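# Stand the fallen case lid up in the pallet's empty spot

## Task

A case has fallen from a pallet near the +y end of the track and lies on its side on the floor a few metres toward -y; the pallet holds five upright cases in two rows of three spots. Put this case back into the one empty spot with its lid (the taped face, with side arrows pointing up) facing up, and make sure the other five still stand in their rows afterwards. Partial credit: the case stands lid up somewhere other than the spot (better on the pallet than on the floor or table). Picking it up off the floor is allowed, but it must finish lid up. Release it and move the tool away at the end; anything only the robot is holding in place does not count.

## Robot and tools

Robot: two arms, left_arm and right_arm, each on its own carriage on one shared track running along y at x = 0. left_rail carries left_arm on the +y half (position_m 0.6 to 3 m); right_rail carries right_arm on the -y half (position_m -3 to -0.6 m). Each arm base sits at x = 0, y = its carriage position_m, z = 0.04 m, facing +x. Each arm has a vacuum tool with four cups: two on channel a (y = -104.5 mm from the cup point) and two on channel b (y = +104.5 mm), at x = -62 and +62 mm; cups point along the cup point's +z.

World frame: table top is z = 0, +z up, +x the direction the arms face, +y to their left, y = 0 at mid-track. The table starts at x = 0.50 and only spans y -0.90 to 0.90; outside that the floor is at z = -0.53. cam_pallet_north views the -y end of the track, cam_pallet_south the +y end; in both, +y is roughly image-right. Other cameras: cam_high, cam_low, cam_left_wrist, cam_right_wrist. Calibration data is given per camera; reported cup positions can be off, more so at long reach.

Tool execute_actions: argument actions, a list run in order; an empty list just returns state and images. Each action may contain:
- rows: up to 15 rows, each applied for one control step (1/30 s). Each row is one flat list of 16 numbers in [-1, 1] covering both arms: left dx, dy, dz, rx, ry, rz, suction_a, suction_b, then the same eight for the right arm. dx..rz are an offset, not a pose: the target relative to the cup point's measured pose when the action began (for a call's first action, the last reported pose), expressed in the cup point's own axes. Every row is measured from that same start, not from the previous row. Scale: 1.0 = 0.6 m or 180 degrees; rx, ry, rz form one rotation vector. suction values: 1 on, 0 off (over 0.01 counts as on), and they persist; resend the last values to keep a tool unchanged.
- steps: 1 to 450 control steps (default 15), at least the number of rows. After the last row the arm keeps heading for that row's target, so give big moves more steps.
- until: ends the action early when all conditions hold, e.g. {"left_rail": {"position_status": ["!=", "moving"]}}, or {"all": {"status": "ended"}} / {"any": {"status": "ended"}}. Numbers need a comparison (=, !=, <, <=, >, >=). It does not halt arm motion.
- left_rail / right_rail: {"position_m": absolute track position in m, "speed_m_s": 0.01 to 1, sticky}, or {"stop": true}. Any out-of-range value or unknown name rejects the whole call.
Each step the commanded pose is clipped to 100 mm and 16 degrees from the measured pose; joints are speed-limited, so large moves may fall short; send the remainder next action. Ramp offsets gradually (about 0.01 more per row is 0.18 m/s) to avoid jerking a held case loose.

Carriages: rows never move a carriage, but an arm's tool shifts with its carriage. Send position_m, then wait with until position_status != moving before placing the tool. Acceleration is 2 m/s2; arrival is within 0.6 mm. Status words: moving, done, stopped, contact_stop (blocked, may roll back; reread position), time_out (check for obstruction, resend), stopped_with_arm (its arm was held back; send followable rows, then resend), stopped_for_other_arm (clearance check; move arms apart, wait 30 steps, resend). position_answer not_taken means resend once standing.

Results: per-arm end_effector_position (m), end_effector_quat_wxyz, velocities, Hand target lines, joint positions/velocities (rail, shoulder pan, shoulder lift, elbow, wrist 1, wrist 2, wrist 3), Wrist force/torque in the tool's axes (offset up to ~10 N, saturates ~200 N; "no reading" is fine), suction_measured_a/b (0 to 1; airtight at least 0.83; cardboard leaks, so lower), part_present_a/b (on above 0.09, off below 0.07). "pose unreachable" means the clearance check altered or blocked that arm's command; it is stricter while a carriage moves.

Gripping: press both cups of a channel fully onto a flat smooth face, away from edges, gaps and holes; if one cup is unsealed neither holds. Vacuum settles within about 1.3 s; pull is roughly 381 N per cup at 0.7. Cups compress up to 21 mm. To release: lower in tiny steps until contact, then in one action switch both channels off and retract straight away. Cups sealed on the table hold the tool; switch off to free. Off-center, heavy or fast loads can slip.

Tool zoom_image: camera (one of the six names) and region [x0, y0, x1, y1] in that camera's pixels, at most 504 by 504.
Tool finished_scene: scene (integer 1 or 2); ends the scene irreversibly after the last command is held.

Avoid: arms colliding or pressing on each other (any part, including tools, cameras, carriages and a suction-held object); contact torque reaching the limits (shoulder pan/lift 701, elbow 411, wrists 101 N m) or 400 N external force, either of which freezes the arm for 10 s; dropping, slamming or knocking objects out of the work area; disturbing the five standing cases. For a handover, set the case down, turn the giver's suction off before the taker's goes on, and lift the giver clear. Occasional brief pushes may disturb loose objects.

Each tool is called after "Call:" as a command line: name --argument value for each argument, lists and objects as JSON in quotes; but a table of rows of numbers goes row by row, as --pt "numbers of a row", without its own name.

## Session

Call:
execute_actions --actions '[]'

Scene clock: 0.00 s.
left_arm: end_effector_position=(+0.8498, +2.7650, +0.4405) suction_measured_a=0.00 part_present_a=0 suction_measured_b=0.00 part_present_b=0 end_effector_quat_wxyz=(-0.000, +0.001, +1.000, -0.000) end_effector_velocity=(-0.000, +0.000, +0.000) end_effector_angular_velocity=(-0.000, -0.000, +0.000) | right_arm: end_effector_position=(+0.8490, -1.0264, +0.4385) suction_measured_a=0.01 part_present_a=0 suction_measured_b=0.01 part_present_b=0 end_effector_quat_wxyz=(-0.002, +0.000, +1.000, -0.000) end_effector_velocity=(+0.000, -0.000, -0.000) end_effector_angular_velocity=(+0.000, +0.000, -0.000)
Joint positions: left_arm=[ 2.766 -0.24  -1.499  2.091 -2.163 -1.571  1.333] | right_arm=[-1.026 -0.24  -1.497  2.093 -2.163 -1.572  1.331]
Joint velocities: left_arm=[ 0.  0. -0.  0. -0. -0. -0.] | right_arm=[ 0. -0.  0. -0.  0. -0.  0.]
Wrist force (N, on the end effector, along its own x y z axes, offset not removed): no reading
Wrist torque (N m, same axes, about the end effector's origin, offset not removed): no reading
Hand target (left_arm): +0.850, +2.765, +0.440; -0.000, +0.001, +1.000, -0.000
Hand target (right_arm): +0.849, -1.026, +0.439; -0.002, +0.000, +1.000, -0.000
left_rail: position_m=2.766 position_m_goal=2.766 speed_m_s=1.00 position_status=done position_answer=taken refusals=0
right_rail: position_m=-1.026 position_m_goal=-1.026 speed_m_s=1.00 position_status=done position_answer=taken refusals=0
camera_calibration (this result's frames):
cam_left_wrist: T_world_to_cam=[[0.0362665, -0.999218, 0.0157361, 2.72417], [-0.849173, -0.0225112, 0.527635, 0.573427], [-0.526868, -0.0324982, -0.849326, 1.00272], [0, 0, 0, 1]] pos_world=[0.916441, 2.76753, 0.506205]
cam_right_wrist: T_world_to_cam=[[0.0588523, -0.998131, 0.0164778, -1.08479], [-0.832753, -0.0399851, 0.552199, 0.450088], [-0.550508, -0.0462201, -0.83355, 0.878035], [0, 0, 0, 1]] pos_world=[0.922019, -1.02418, 0.501223]

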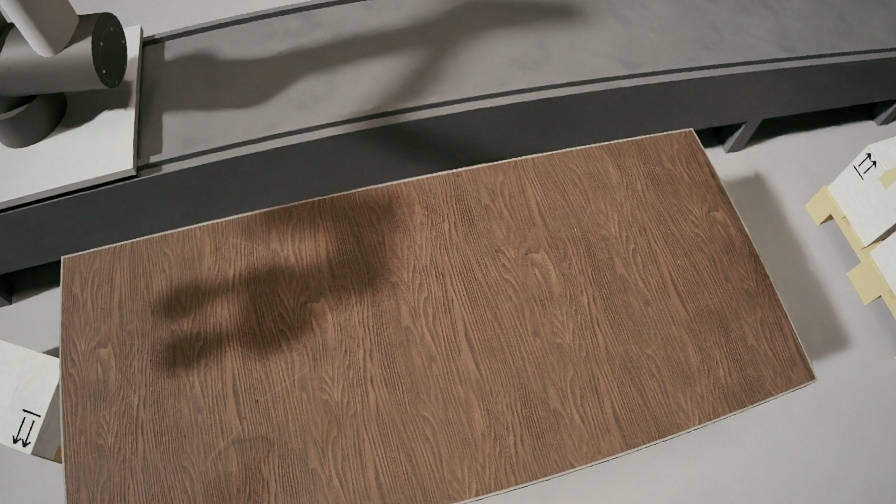

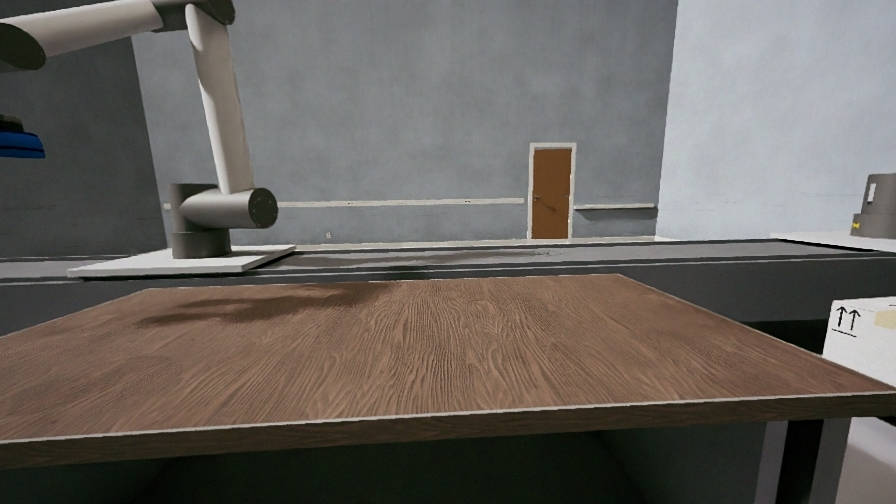

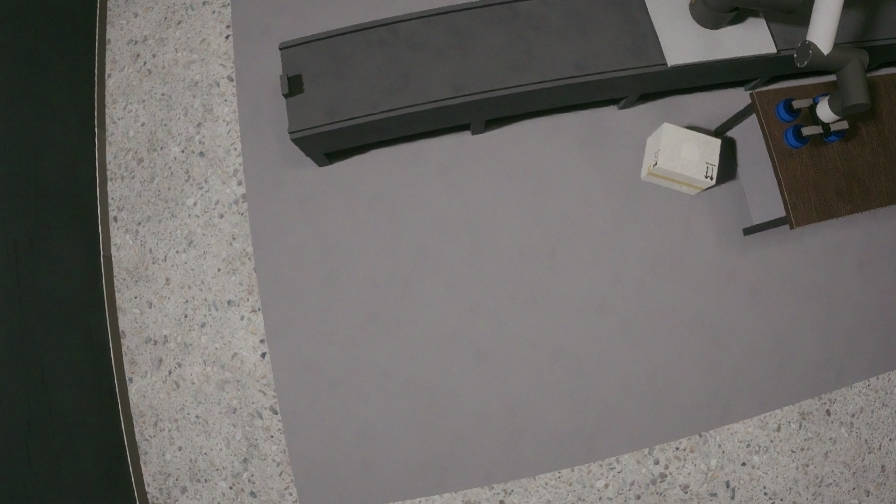

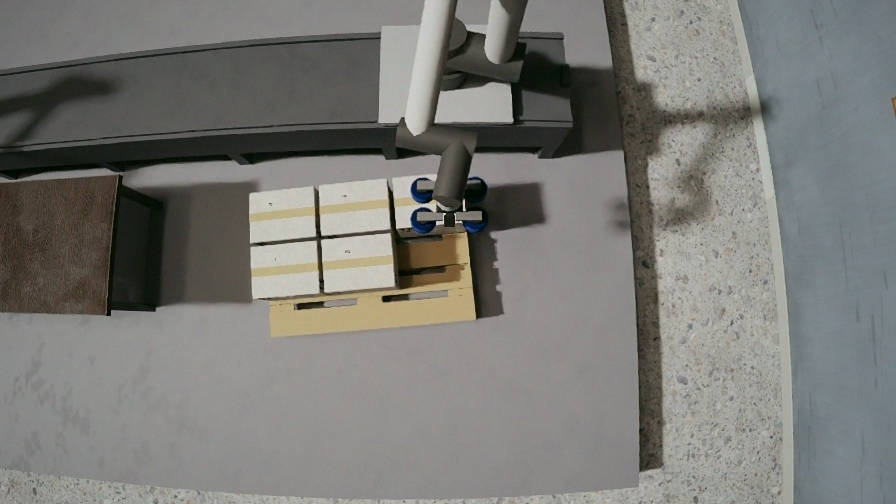

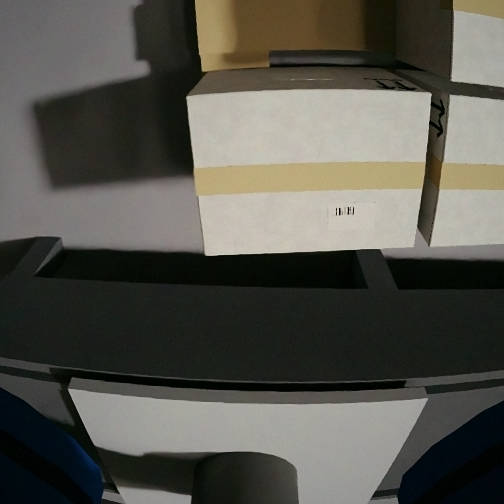

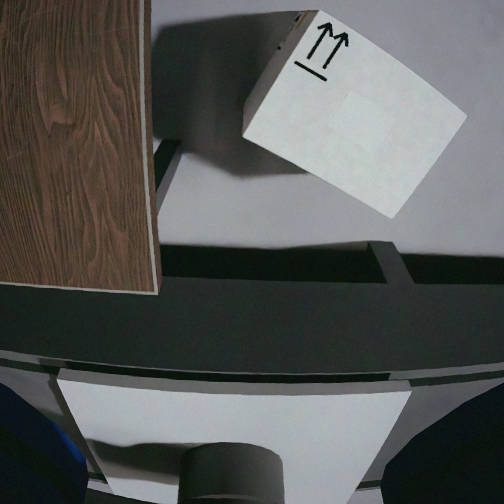

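Call:
execute_actions --actions '[]'

Scene clock: 0.70 s.
left_arm: end_effector_position=(+0.8498, +2.7650, +0.4405) suction_measured_a=0.00 part_present_a=0 suction_measured_b=0.00 part_present_b=0 end_effector_quat_wxyz=(-0.000, +0.001, +1.000, -0.000) end_effector_velocity=(+0.000, -0.000, -0.000) end_effector_angular_velocity=(+0.000, +0.000, +0.000) | right_arm: end_effector_position=(+0.8490, -1.0264, +0.4385) suction_measured_a=0.01 part_present_a=0 suction_measured_b=0.01 part_present_b=0 end_effector_quat_wxyz=(-0.002, +0.000, +1.000, -0.000) end_effector_velocity=(-0.000, +0.000, -0.000) end_effector_angular_velocity=(+0.000, +0.000, +0.000)
Joint positions: left_arm=[ 2.766 -0.24  -1.499  2.091 -2.163 -1.571  1.333] | right_arm=[-1.026 -0.24  -1.497  2.093 -2.163 -1.572  1.331]
Joint velocities: left_arm=[ 0. -0.  0. -0. -0. -0. -0.] | right_arm=[ 0.  0. -0.  0.  0. -0. -0.]
Wrist force (N, on the end effector, along its own x y z axes, offset not removed): left_arm=[-1.3 -1.7 -6.8] | right_arm=[-0.2 -3.5 2.2]
Wrist torque (N m, same axes, about the end effector's origin, offset not removed): left_arm=[-0.04 0.33 0.06] | right_arm=[-0.21 0.12 -0.34]
Hand target (left_arm): +0.850, +2.765, +0.440; -0.000, +0.001, +1.000, -0.000
Hand target (right_arm): +0.849, -1.026, +0.439; -0.002, +0.000, +1.000, -0.000
left_rail: position_m=2.766 position_m_goal=2.766 speed_m_s=1.00 position_status=done position_answer=taken refusals=0
right_rail: position_m=-1.026 position_m_goal=-1.026 speed_m_s=1.00 position_status=done position_answer=taken refusals=0
camera_calibration (this result's frames):
cam_left_wrist: T_world_to_cam=[[0.0362666, -0.999218, 0.015736, 2.72417], [-0.849173, -0.0225113, 0.527635, 0.573427], [-0.526868, -0.0324981, -0.849326, 1.00272], [0, 0, 0, 1]] pos_world=[0.916441, 2.76753, 0.506205]
cam_right_wrist: T_world_to_cam=[[0.0588523, -0.998131, 0.0164778, -1.08479], [-0.832753, -0.0399852, 0.552199, 0.450088], [-0.550508, -0.0462201, -0.83355, 0.878035], [0, 0, 0, 1]] pos_world=[0.922019, -1.02418, 0.501223]

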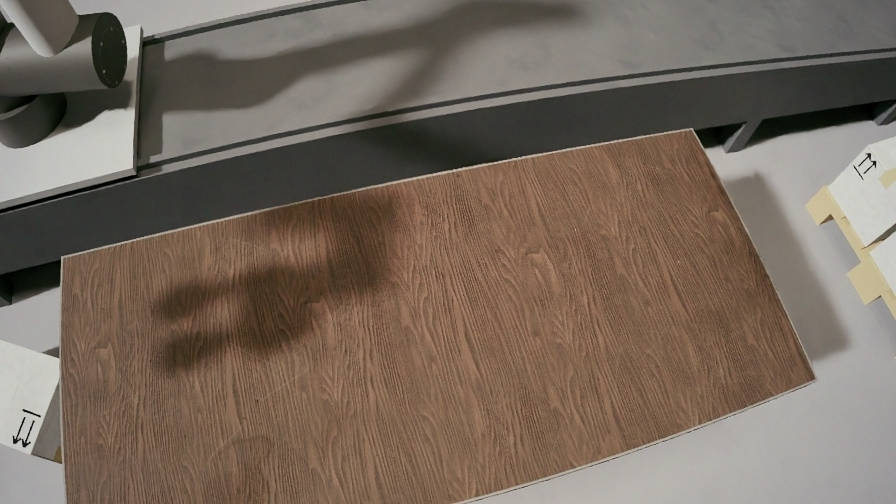

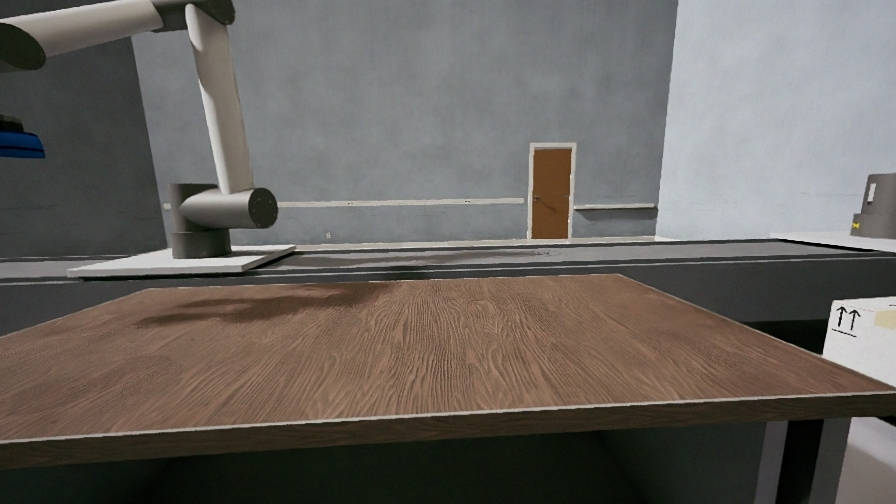

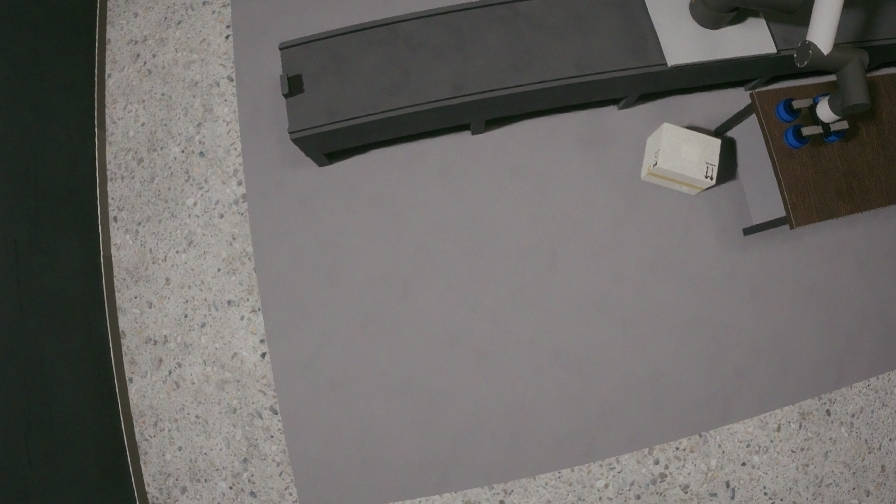

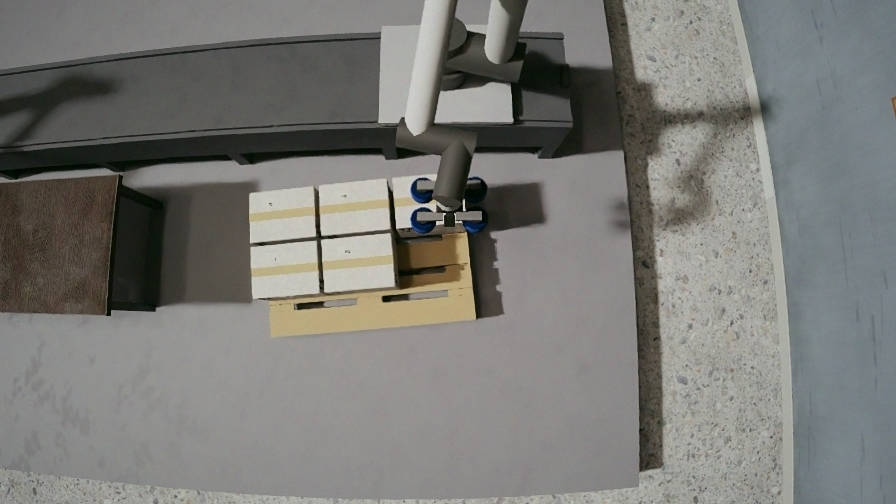

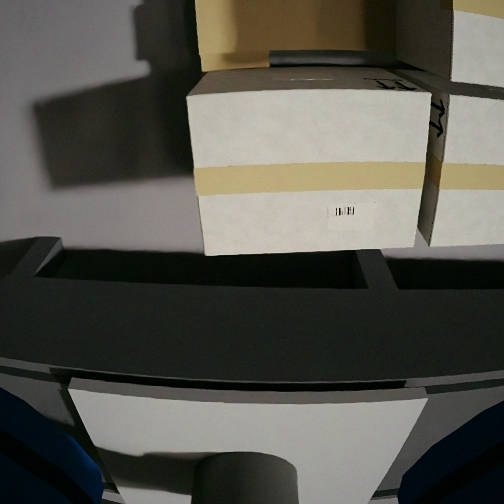

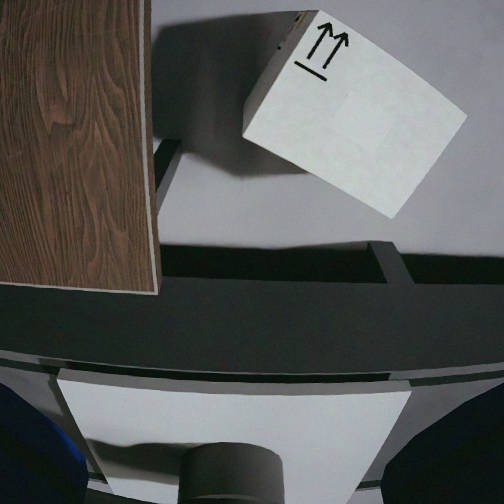

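Call:
zoom_image --camera "cam_right_wrist" --region '[230, 0, 480, 230]'

Call:
zoom_image --camera "cam_pallet_north" --region '[620, 100, 760, 210]'

Region (230, 0, 480, 230) of cam_right_wrist's 504x504 image, scaled by 2.016, with more detail than that image has; it fills the top 464 rows of this view, and the rest is white.

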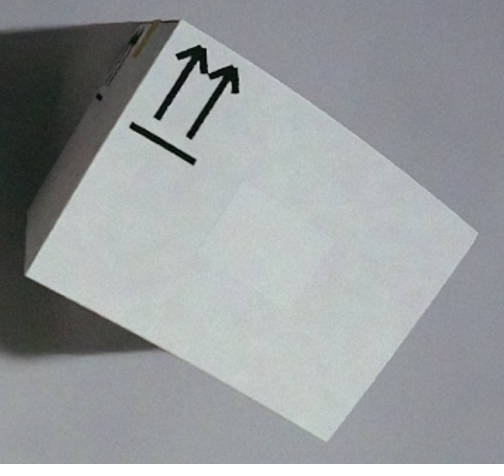

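Region (620, 100, 760, 210) of cam_pallet_north's 896x504 image, scaled by 3.600, with more detail than that image has; it fills the top 396 rows of this view, and the rest is white.

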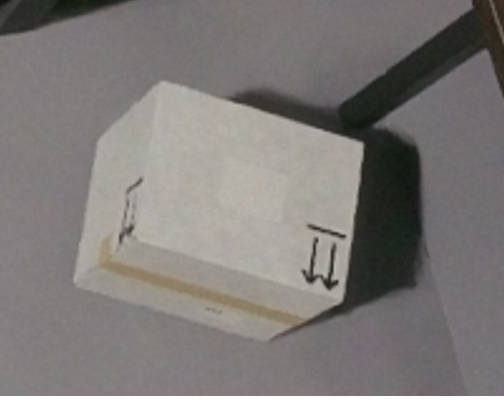

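Call:
zoom_image --camera "cam_left_wrist" --region '[170, 0, 504, 270]'

Call:
zoom_image --camera "cam_pallet_south" --region '[240, 160, 500, 350]'

Region (170, 0, 504, 270) of cam_left_wrist's 504x504 image, scaled by 1.509, with more detail than that image has; it fills the top 407 rows of this view, and the rest is white.

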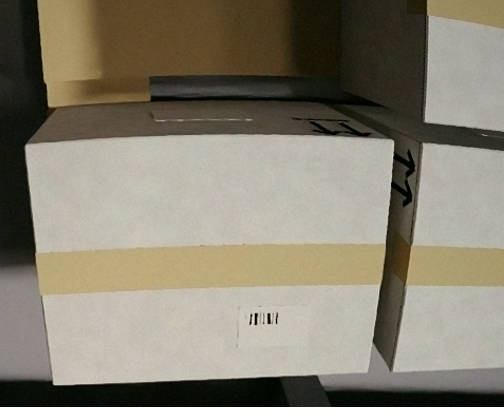

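Region (240, 160, 500, 350) of cam_pallet_south's 896x504 image, scaled by 1.938, with more detail than that image has; it fills the top 368 rows of this view, and the rest is white.

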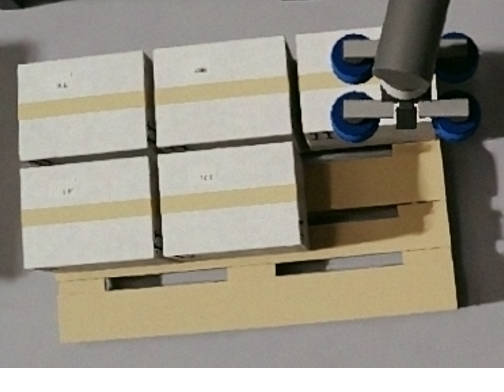

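Call:
execute_actions --actions '[{"steps": 1, "right_rail": {"position_m": -1.77}, "left_rail": {"position_m": 3.0}}]'

Scene clock: 11.63 s.
left_arm: end_effector_position=(+0.8498, +2.7651, +0.4405) suction_measured_a=0.00 part_present_a=0 suction_measured_b=0.00 part_present_b=0 end_effector_quat_wxyz=(-0.000, +0.001, +1.000, -0.000) end_effector_velocity=(+0.000, +0.006, -0.000) end_effector_angular_velocity=(-0.000, +0.000, -0.000) | right_arm: end_effector_position=(+0.8490, -1.0265, +0.4385) suction_measured_a=0.01 part_present_a=0 suction_measured_b=0.01 part_present_b=0 end_effector_quat_wxyz=(-0.002, +0.000, +1.000, -0.000) end_effector_velocity=(-0.000, -0.008, +0.000) end_effector_angular_velocity=(+0.000, -0.000, +0.000)
Joint positions: left_arm=[ 2.766 -0.24  -1.499  2.091 -2.163 -1.571  1.333] | right_arm=[-1.026 -0.24  -1.497  2.093 -2.163 -1.572  1.331]
Joint velocities: left_arm=[ 0.006 -0.     0.    -0.     0.    -0.     0.   ] | right_arm=[-0.008  0.    -0.     0.     0.     0.     0.   ]
Wrist force (N, on the end effector, along its own x y z axes, offset not removed): left_arm=[3.8 -8.1 -7.5] | right_arm=[-2.0 -3.8 2.5]
Wrist torque (N m, same axes, about the end effector's origin, offset not removed): left_arm=[-0.74 -0.79 0.01] | right_arm=[-0.34 0.29 -0.36]
Hand target (left_arm): +0.850, +2.767, +0.440; -0.000, +0.001, +1.000, -0.000
Hand target (right_arm): +0.849, -1.029, +0.439; -0.002, +0.000, +1.000, -0.000
left_rail: position_m=2.766 position_m_goal=3.000 speed_m_s=1.00 position_status=moving position_answer=taken refusals=0
right_rail: position_m=-1.026 position_m_goal=-1.770 speed_m_s=1.00 position_status=moving position_answer=taken refusals=0
camera_calibration (this result's frames):
cam_left_wrist: T_world_to_cam=[[0.0362669, -0.999218, 0.0157362, 2.72421], [-0.849173, -0.0225115, 0.527635, 0.573428], [-0.526868, -0.0324984, -0.849326, 1.00272], [0, 0, 0, 1]] pos_world=[0.916441, 2.76757, 0.506205]
cam_right_wrist: T_world_to_cam=[[0.0588525, -0.998131, 0.0164777, -1.08484], [-0.832753, -0.0399854, 0.552199, 0.450085], [-0.550508, -0.0462201, -0.83355, 0.878032], [0, 0, 0, 1]] pos_world=[0.922019, -1.02424, 0.501223]

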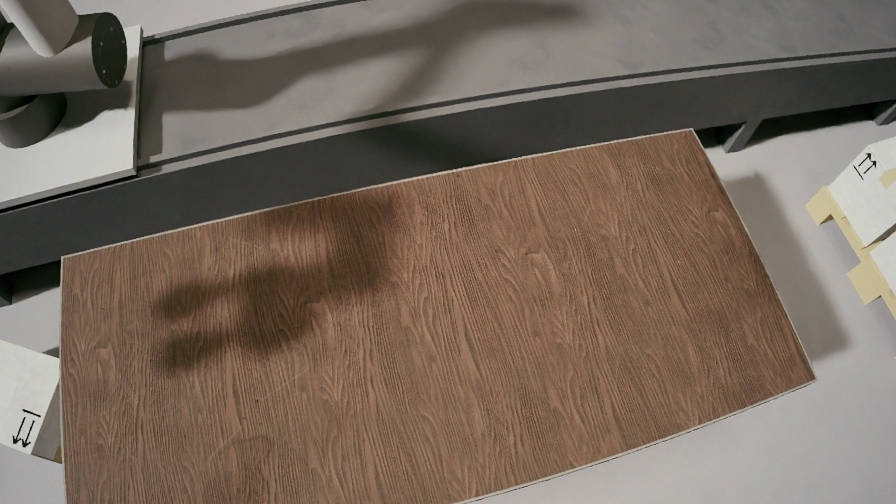

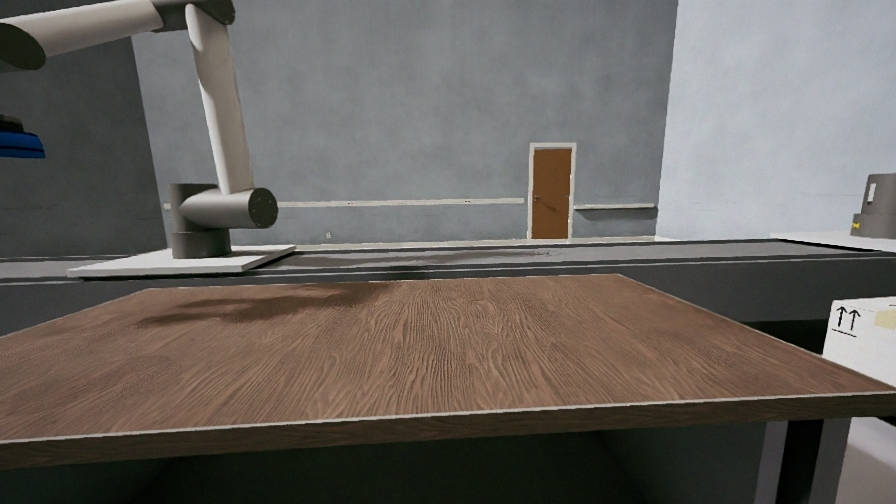

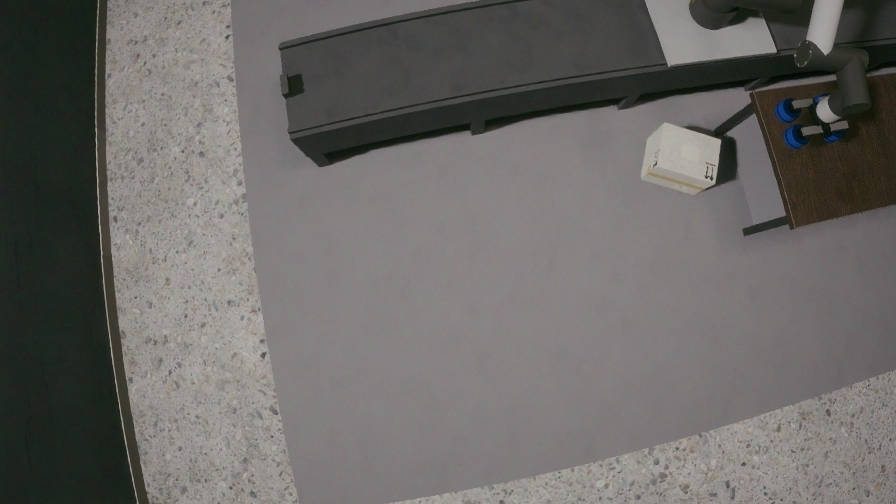

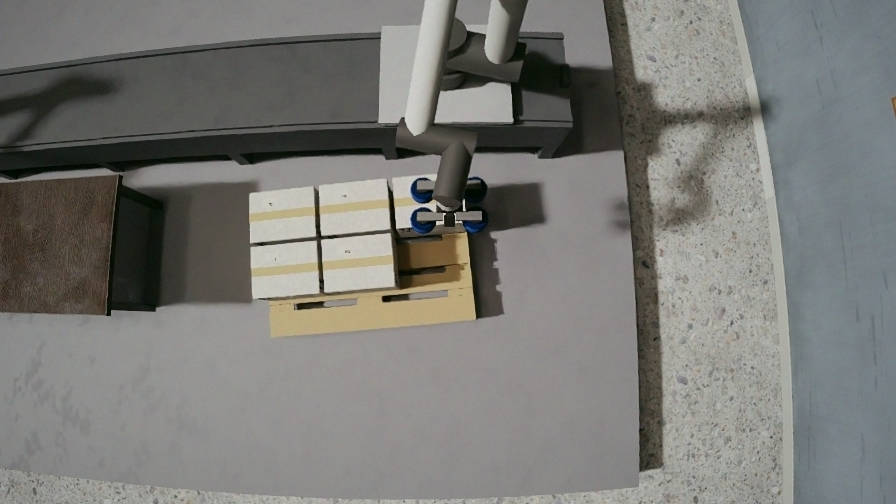

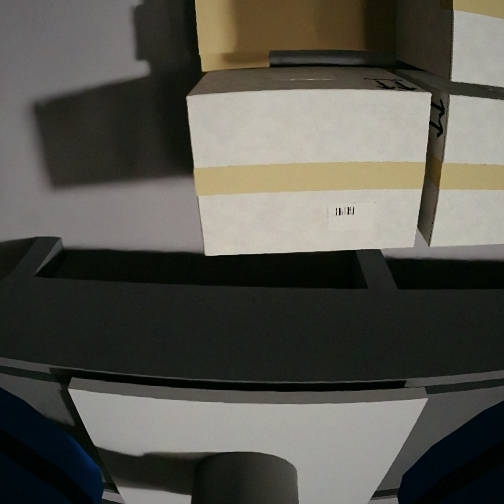

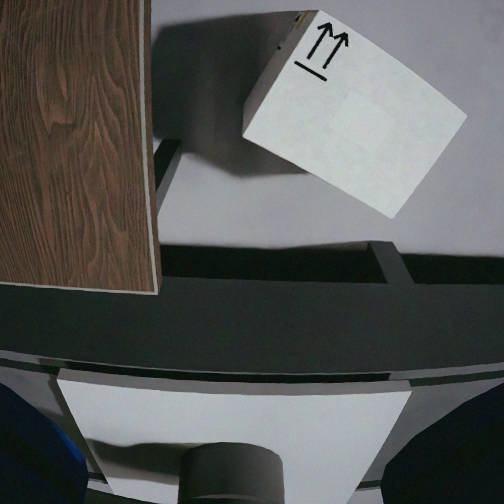

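Call:
execute_actions --actions '[]'

Scene clock: 12.73 s.
left_arm: end_effector_position=(+0.8498, +2.9985, +0.4405) suction_measured_a=0.00 part_present_a=0 suction_measured_b=0.00 part_present_b=0 end_effector_quat_wxyz=(-0.000, +0.001, +1.000, -0.000) end_effector_velocity=(-0.000, -0.000, -0.000) end_effector_angular_velocity=(+0.000, +0.000, -0.000) | right_arm: end_effector_position=(+0.8490, -1.7511, +0.4385) suction_measured_a=0.01 part_present_a=0 suction_measured_b=0.01 part_present_b=0 end_effector_quat_wxyz=(-0.002, +0.000, +1.000, -0.000) end_effector_velocity=(+0.000, -0.284, -0.000) end_effector_angular_velocity=(+0.000, +0.000, -0.000)
Joint positions: left_arm=[ 3.    -0.24  -1.499  2.091 -2.163 -1.571  1.333] | right_arm=[-1.75  -0.24  -1.497  2.093 -2.163 -1.572  1.331]
Joint velocities: left_arm=[ 0. -0.  0. -0.  0.  0. -0.] | right_arm=[-0.284 -0.     0.    -0.     0.    -0.    -0.   ]
Wrist force (N, on the end effector, along its own x y z axes, offset not removed): left_arm=[-0.5 -2.8 -7.9] | right_arm=[-2.3 -10.5 1.5]
Wrist torque (N m, same axes, about the end effector's origin, offset not removed): left_arm=[-0.37 -0.09 -0.03] | right_arm=[-0.99 0.33 -0.31]
Hand target (left_arm): +0.850, +2.999, +0.440; -0.000, +0.001, +1.000, -0.000
Hand target (right_arm): +0.849, -1.762, +0.439; -0.002, +0.000, +1.000, -0.000
left_rail: position_m=3.000 position_m_goal=3.000 speed_m_s=1.00 position_status=done position_answer=taken refusals=0
right_rail: position_m=-1.750 position_m_goal=-1.770 speed_m_s=1.00 position_status=moving position_answer=taken refusals=0
camera_calibration (this result's frames):
cam_left_wrist: T_world_to_cam=[[0.0362895, -0.999217, 0.015736, 2.95746], [-0.849173, -0.0225308, 0.527635, 0.578741], [-0.526867, -0.0325102, -0.849326, 1.01034], [0, 0, 0, 1]] pos_world=[0.916441, 3.00103, 0.506205]
cam_right_wrist: T_world_to_cam=[[0.0587859, -0.998135, 0.0164776, -1.80804], [-0.832756, -0.0399299, 0.552199, 0.421211], [-0.550511, -0.0461833, -0.83355, 0.844608], [0, 0, 0, 1]] pos_world=[0.922019, -1.74884, 0.501223]

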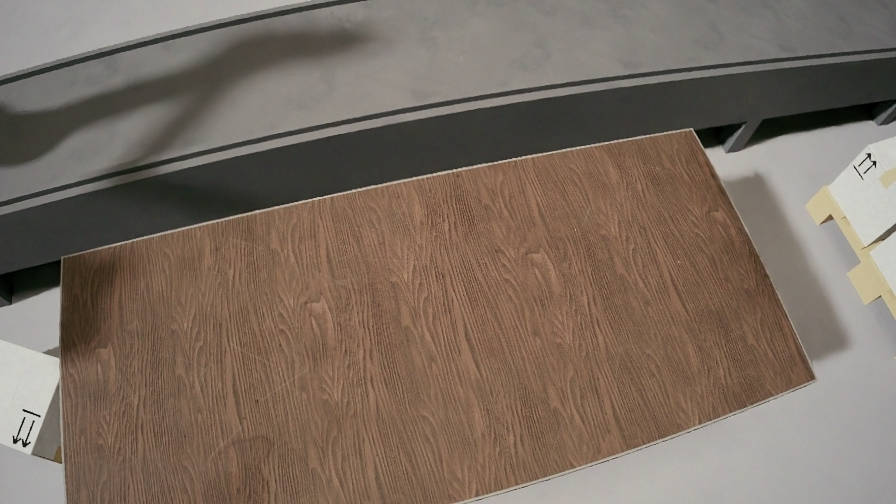

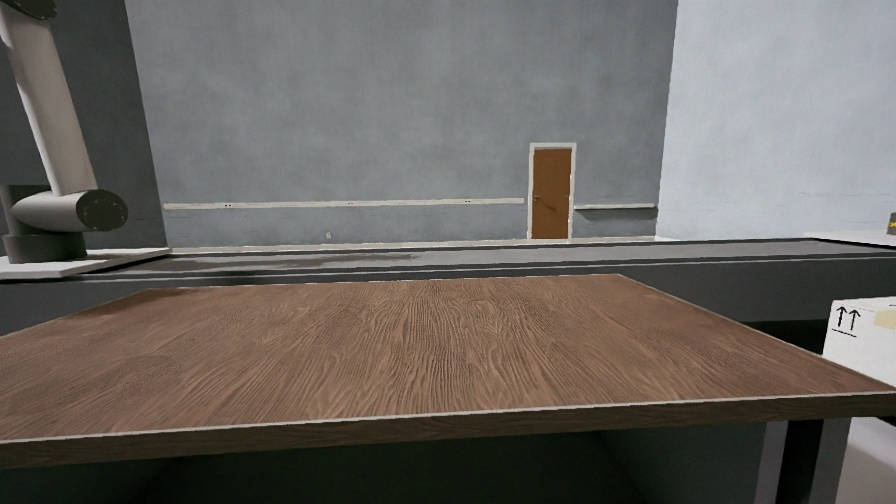

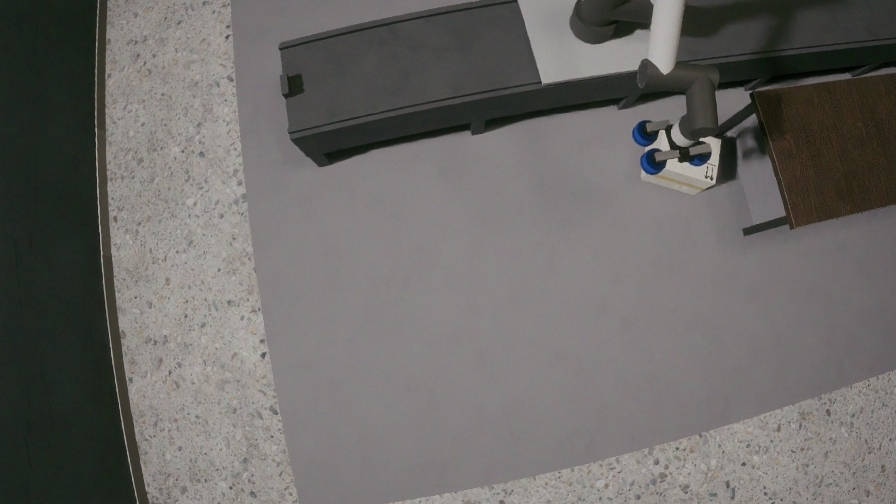

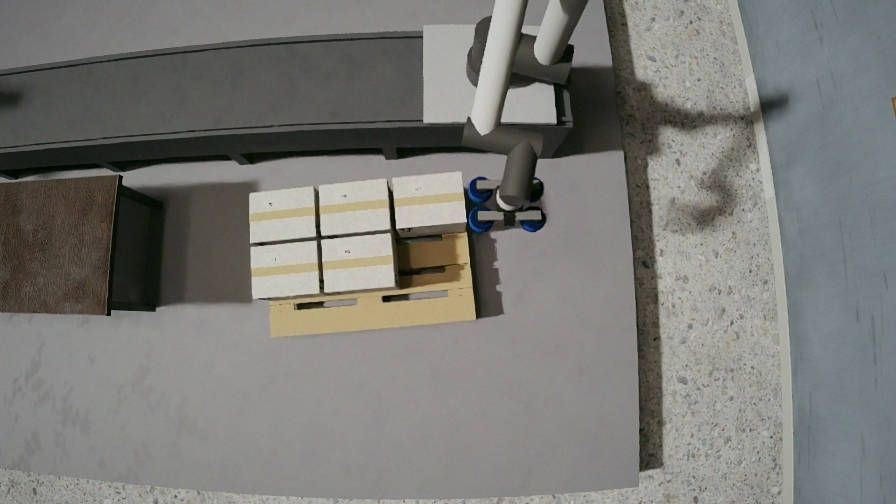

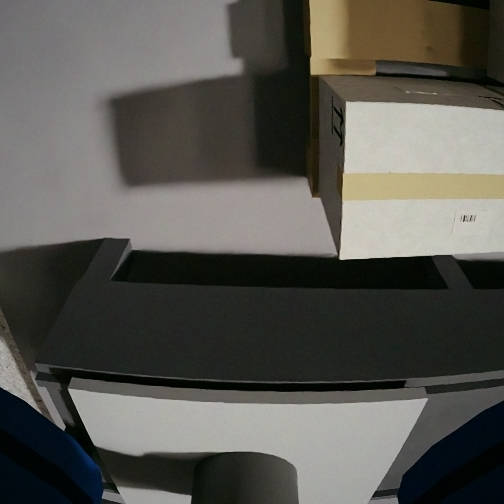

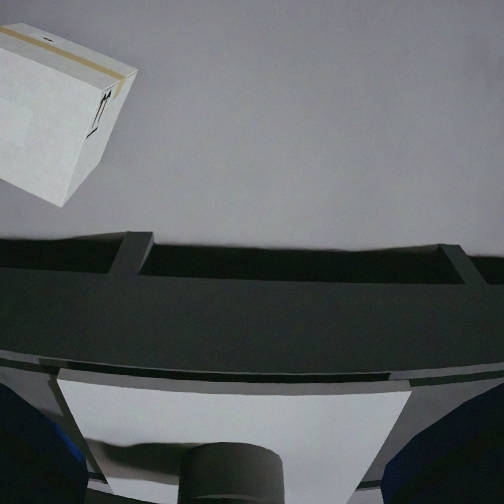

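Call:
zoom_image --camera "cam_left_wrist" --region '[290, 60, 504, 274]'

Call:
zoom_image --camera "cam_pallet_south" --region '[310, 160, 490, 330]'

Region (290, 60, 504, 274) of cam_left_wrist's 504x504 image, scaled by 2.355, with more detail than that image has.

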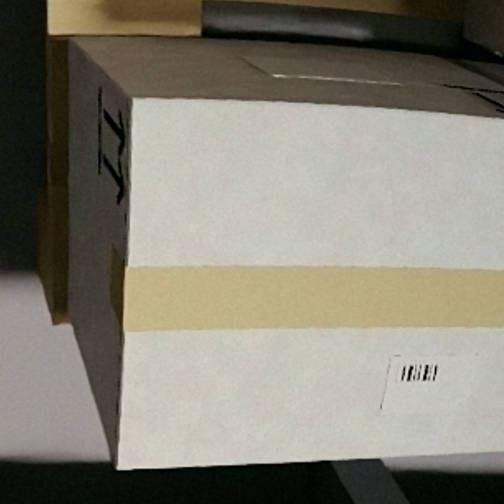

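Region (310, 160, 490, 330) of cam_pallet_south's 896x504 image, scaled by 2.800, with more detail than that image has.

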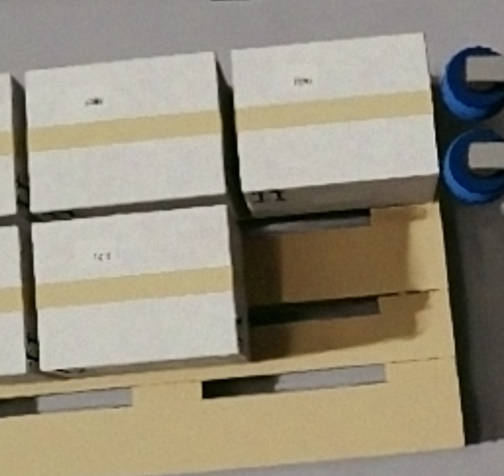

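Call:
execute_actions --actions '[{"rows": [ [-0.0005,-0.0011,0.0005,0,0,-0.0001,0,0, -0.0001,0.0006,0.0012,-0.0002,0.0007,0.0002,0,0], [-0.0019,-0.0046,0.0019,0,0,-0.0002,0,0, -0.0004,0.0024,0.0047,-0.0006,0.0027,0.0006,0,0], [-0.0042,-0.0104,0.0043,0,0,-0.0005,0,0, -0.0008,0.0055,0.0106,-0.0014,0.0061,0.0014,0,0], [-0.0075,-0.0184,0.0077,0,0,-0.0009,0,0, -0.0015,0.0098,0.0188,-0.0025,0.0108,0.0025,0,0], [-0.0117,-0.0287,0.0120,0,0,-0.0014,0,0, -0.0023,0.0154,0.0295,-0.0039,0.0169,0.0039,0,0], [-0.0169,-0.0414,0.0173,0,0,-0.0020,0,0, -0.0034,0.0221,0.0424,-0.0056,0.0243,0.0056,0,0], [-0.0230,-0.0563,0.0236,0,0,-0.0027,0,0, -0.0046,0.0301,0.0577,-0.0076,0.0330,0.0076,0,0], [-0.0300,-0.0735,0.0308,0,0,-0.0035,0,0, -0.0060,0.0393,0.0753,-0.0100,0.0431,0.0100,0,0], [-0.0379,-0.0930,0.0389,0,0,-0.0044,0,0, -0.0075,0.0497,0.0952,-0.0126,0.0546,0.0126,0,0], [-0.0468,-0.1148,0.0481,0,0,-0.0055,0,0, -0.0093,0.0614,0.1176,-0.0156,0.0674,0.0156,0,0], [-0.0567,-0.1389,0.0581,0,0,-0.0066,0,0, -0.0113,0.0742,0.1423,-0.0189,0.0816,0.0189,0,0], [-0.0674,-0.1653,0.0692,0,0,-0.0079,0,0, -0.0134,0.0884,0.1694,-0.0225,0.0971,0.0225,0,0], [-0.2110,-0.5090,0.2142,0,0,-0.0244,0,0, -0.0793,0.5217,1.0,-0.1135,0.4906,0.1135,0,0] ], "steps": 47}]'

Scene clock: 15.67 s.
left_arm: end_effector_position=(+0.9757, +2.6932, +0.3122) suction_measured_a=0.00 part_present_a=0 suction_measured_b=0.00 part_present_b=0 end_effector_quat_wxyz=(-0.000, -0.037, +0.999, -0.000) end_effector_velocity=(+0.002, -0.002, -0.001) end_effector_angular_velocity=(+0.000, +0.000, +0.000) | right_arm: end_effector_position=(+0.8802, -1.4961, -0.0817) suction_measured_a=0.01 part_present_a=0 suction_measured_b=0.01 part_present_b=0 end_effector_quat_wxyz=(+0.662, -0.161, -0.716, -0.153) end_effector_velocity=(+0.043, +0.207, -0.429) end_effector_angular_velocity=(+0.168, +0.518, -0.077)
Joint positions: left_arm=[ 3.    -0.502 -1.216  1.943 -2.297 -1.572  0.994] | right_arm=[-1.77  -0.045 -0.542  1.565 -1.107 -1.17   1.598]
Joint velocities: left_arm=[ 0.    -0.001  0.003 -0.003 -0.     0.    -0.001] | right_arm=[ 0.     0.164  0.668 -0.45   0.359  0.252 -0.134]
Wrist force (N, on the end effector, along its own x y z axes, offset not removed): left_arm=[-4.3 -4.1 -1.2] | right_arm=[-2.2 -4.0 1.8]
Wrist torque (N m, same axes, about the end effector's origin, offset not removed): left_arm=[-0.31 0.61 -0.05] | right_arm=[-0.29 0.37 -0.29]
Hand target (left_arm): +0.976, +2.693, +0.312; -0.000, -0.037, +0.999, -0.000
Hand target (right_arm): +0.885, -1.463, -0.151; +0.687, -0.162, -0.691, -0.158
Off the commanded pose (left_arm): 0.001 m, 0 deg.
Off the commanded pose (right_arm): 0.090 m, 5 deg; position clipped at the last step of the last action.
left_rail: position_m=3.000 position_m_goal=3.000 speed_m_s=1.00 position_status=done position_answer=taken refusals=0
right_rail: position_m=-1.770 position_m_goal=-1.770 speed_m_s=1.00 position_status=done position_answer=taken refusals=0
camera_calibration (this result's frames):
cam_left_wrist: T_world_to_cam=[[0.112697, -0.993509, 0.0154553, 2.56002], [-0.844898, -0.0876301, 0.527701, 0.917684], [-0.522922, -0.0725283, -0.849289, 1.06173], [0, 0, 0, 1]] pos_world=[1.04205, 2.70082, 0.377888]
cam_right_wrist: T_world_to_cam=[[-0.413094, -0.908535, -0.0625946, -1.0039], [0.416281, -0.249513, 0.87433, -0.642065], [-0.809978, 0.335124, 0.481278, 1.34617], [0, 0, 0, 1]] pos_world=[0.94294, -1.52341, -0.149342]

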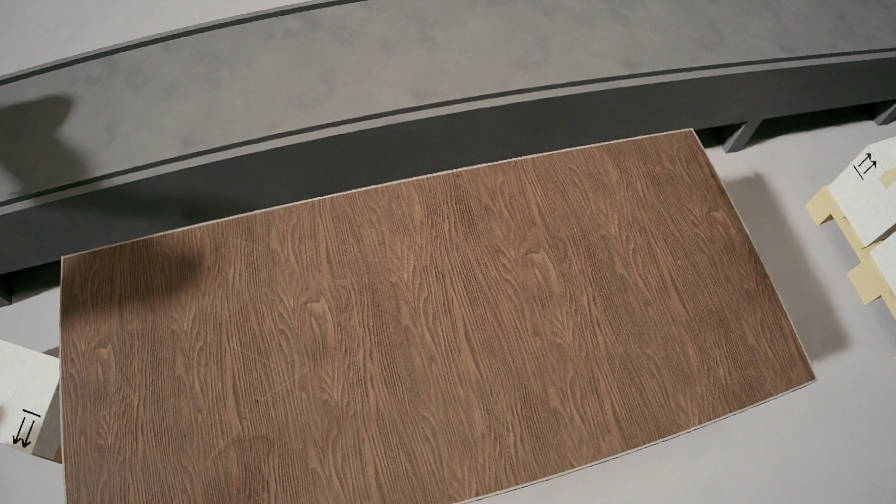

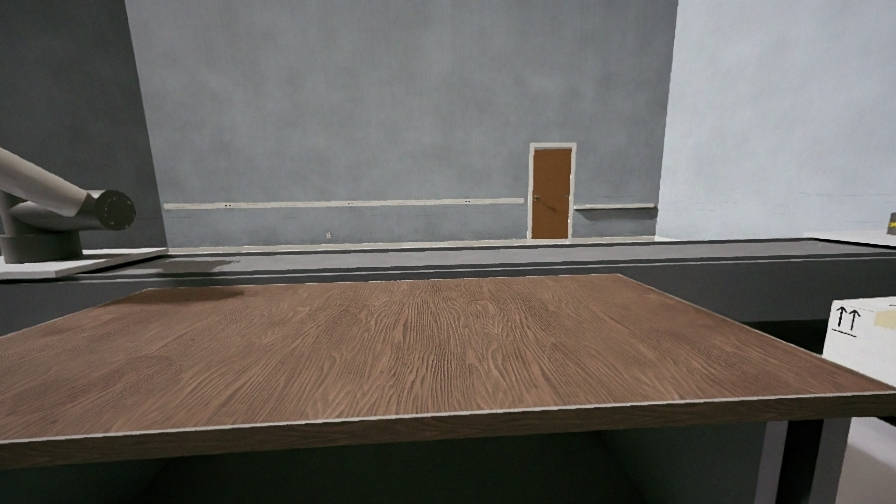

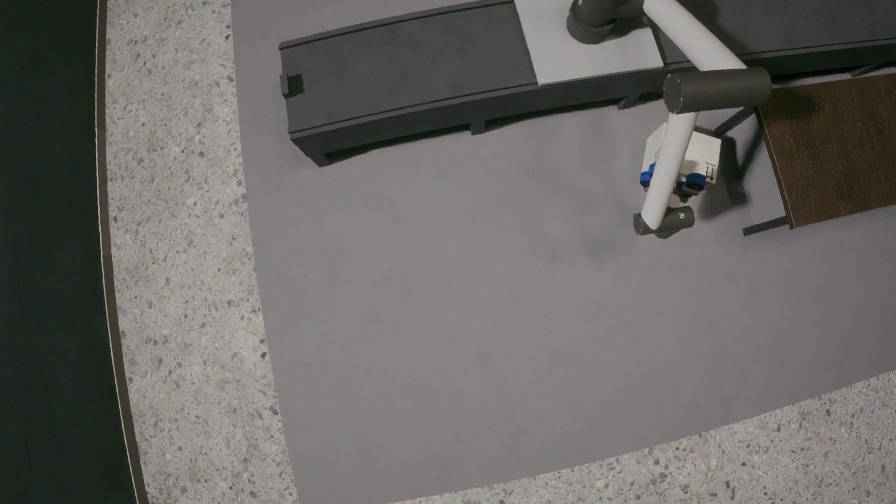

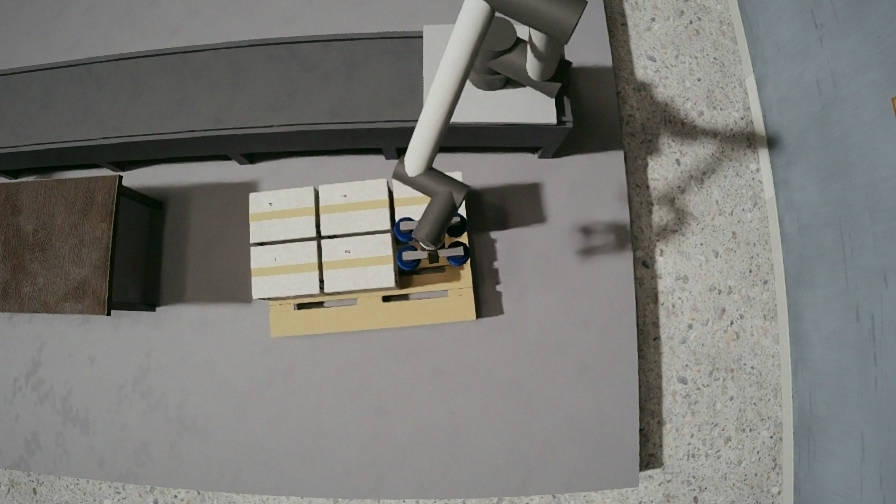

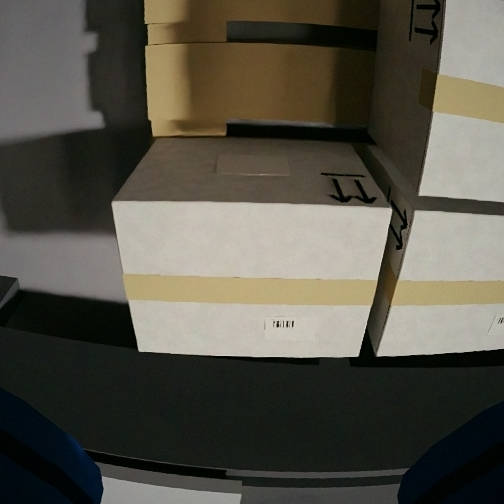

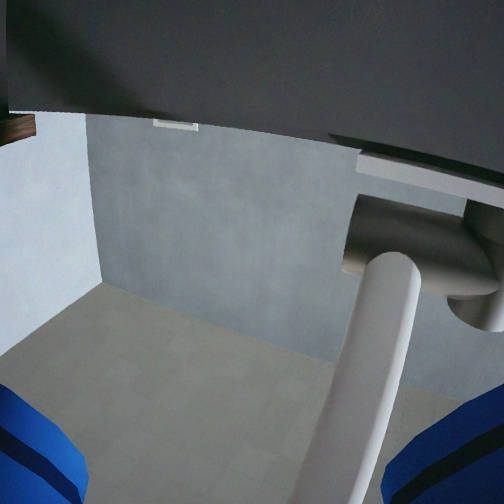

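Call:
zoom_image --camera "cam_left_wrist" --region '[90, 110, 470, 380]'

Call:
zoom_image --camera "cam_pallet_south" --region '[370, 190, 490, 300]'

Region (90, 110, 470, 380) of cam_left_wrist's 504x504 image, scaled by 1.326, with more detail than that image has; it fills the top 358 rows of this view, and the rest is white.

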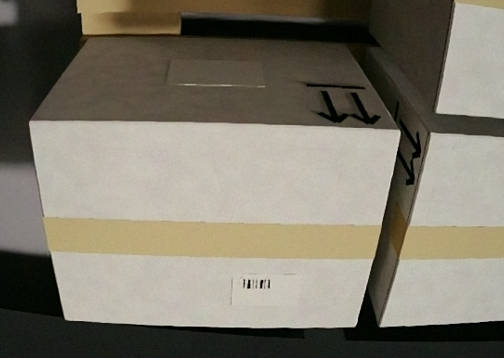

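Region (370, 190, 490, 300) of cam_pallet_south's 896x504 image, scaled by 4.200, with more detail than that image has; it fills the top 462 rows of this view, and the rest is white.

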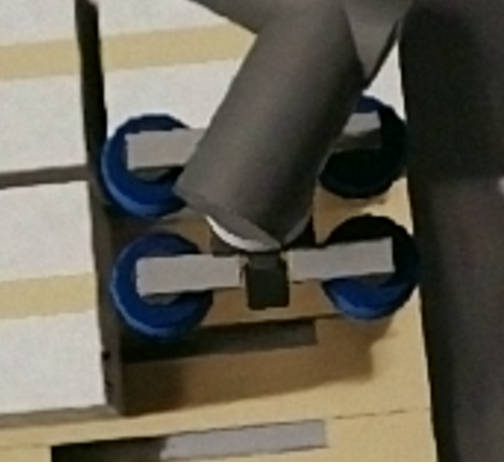

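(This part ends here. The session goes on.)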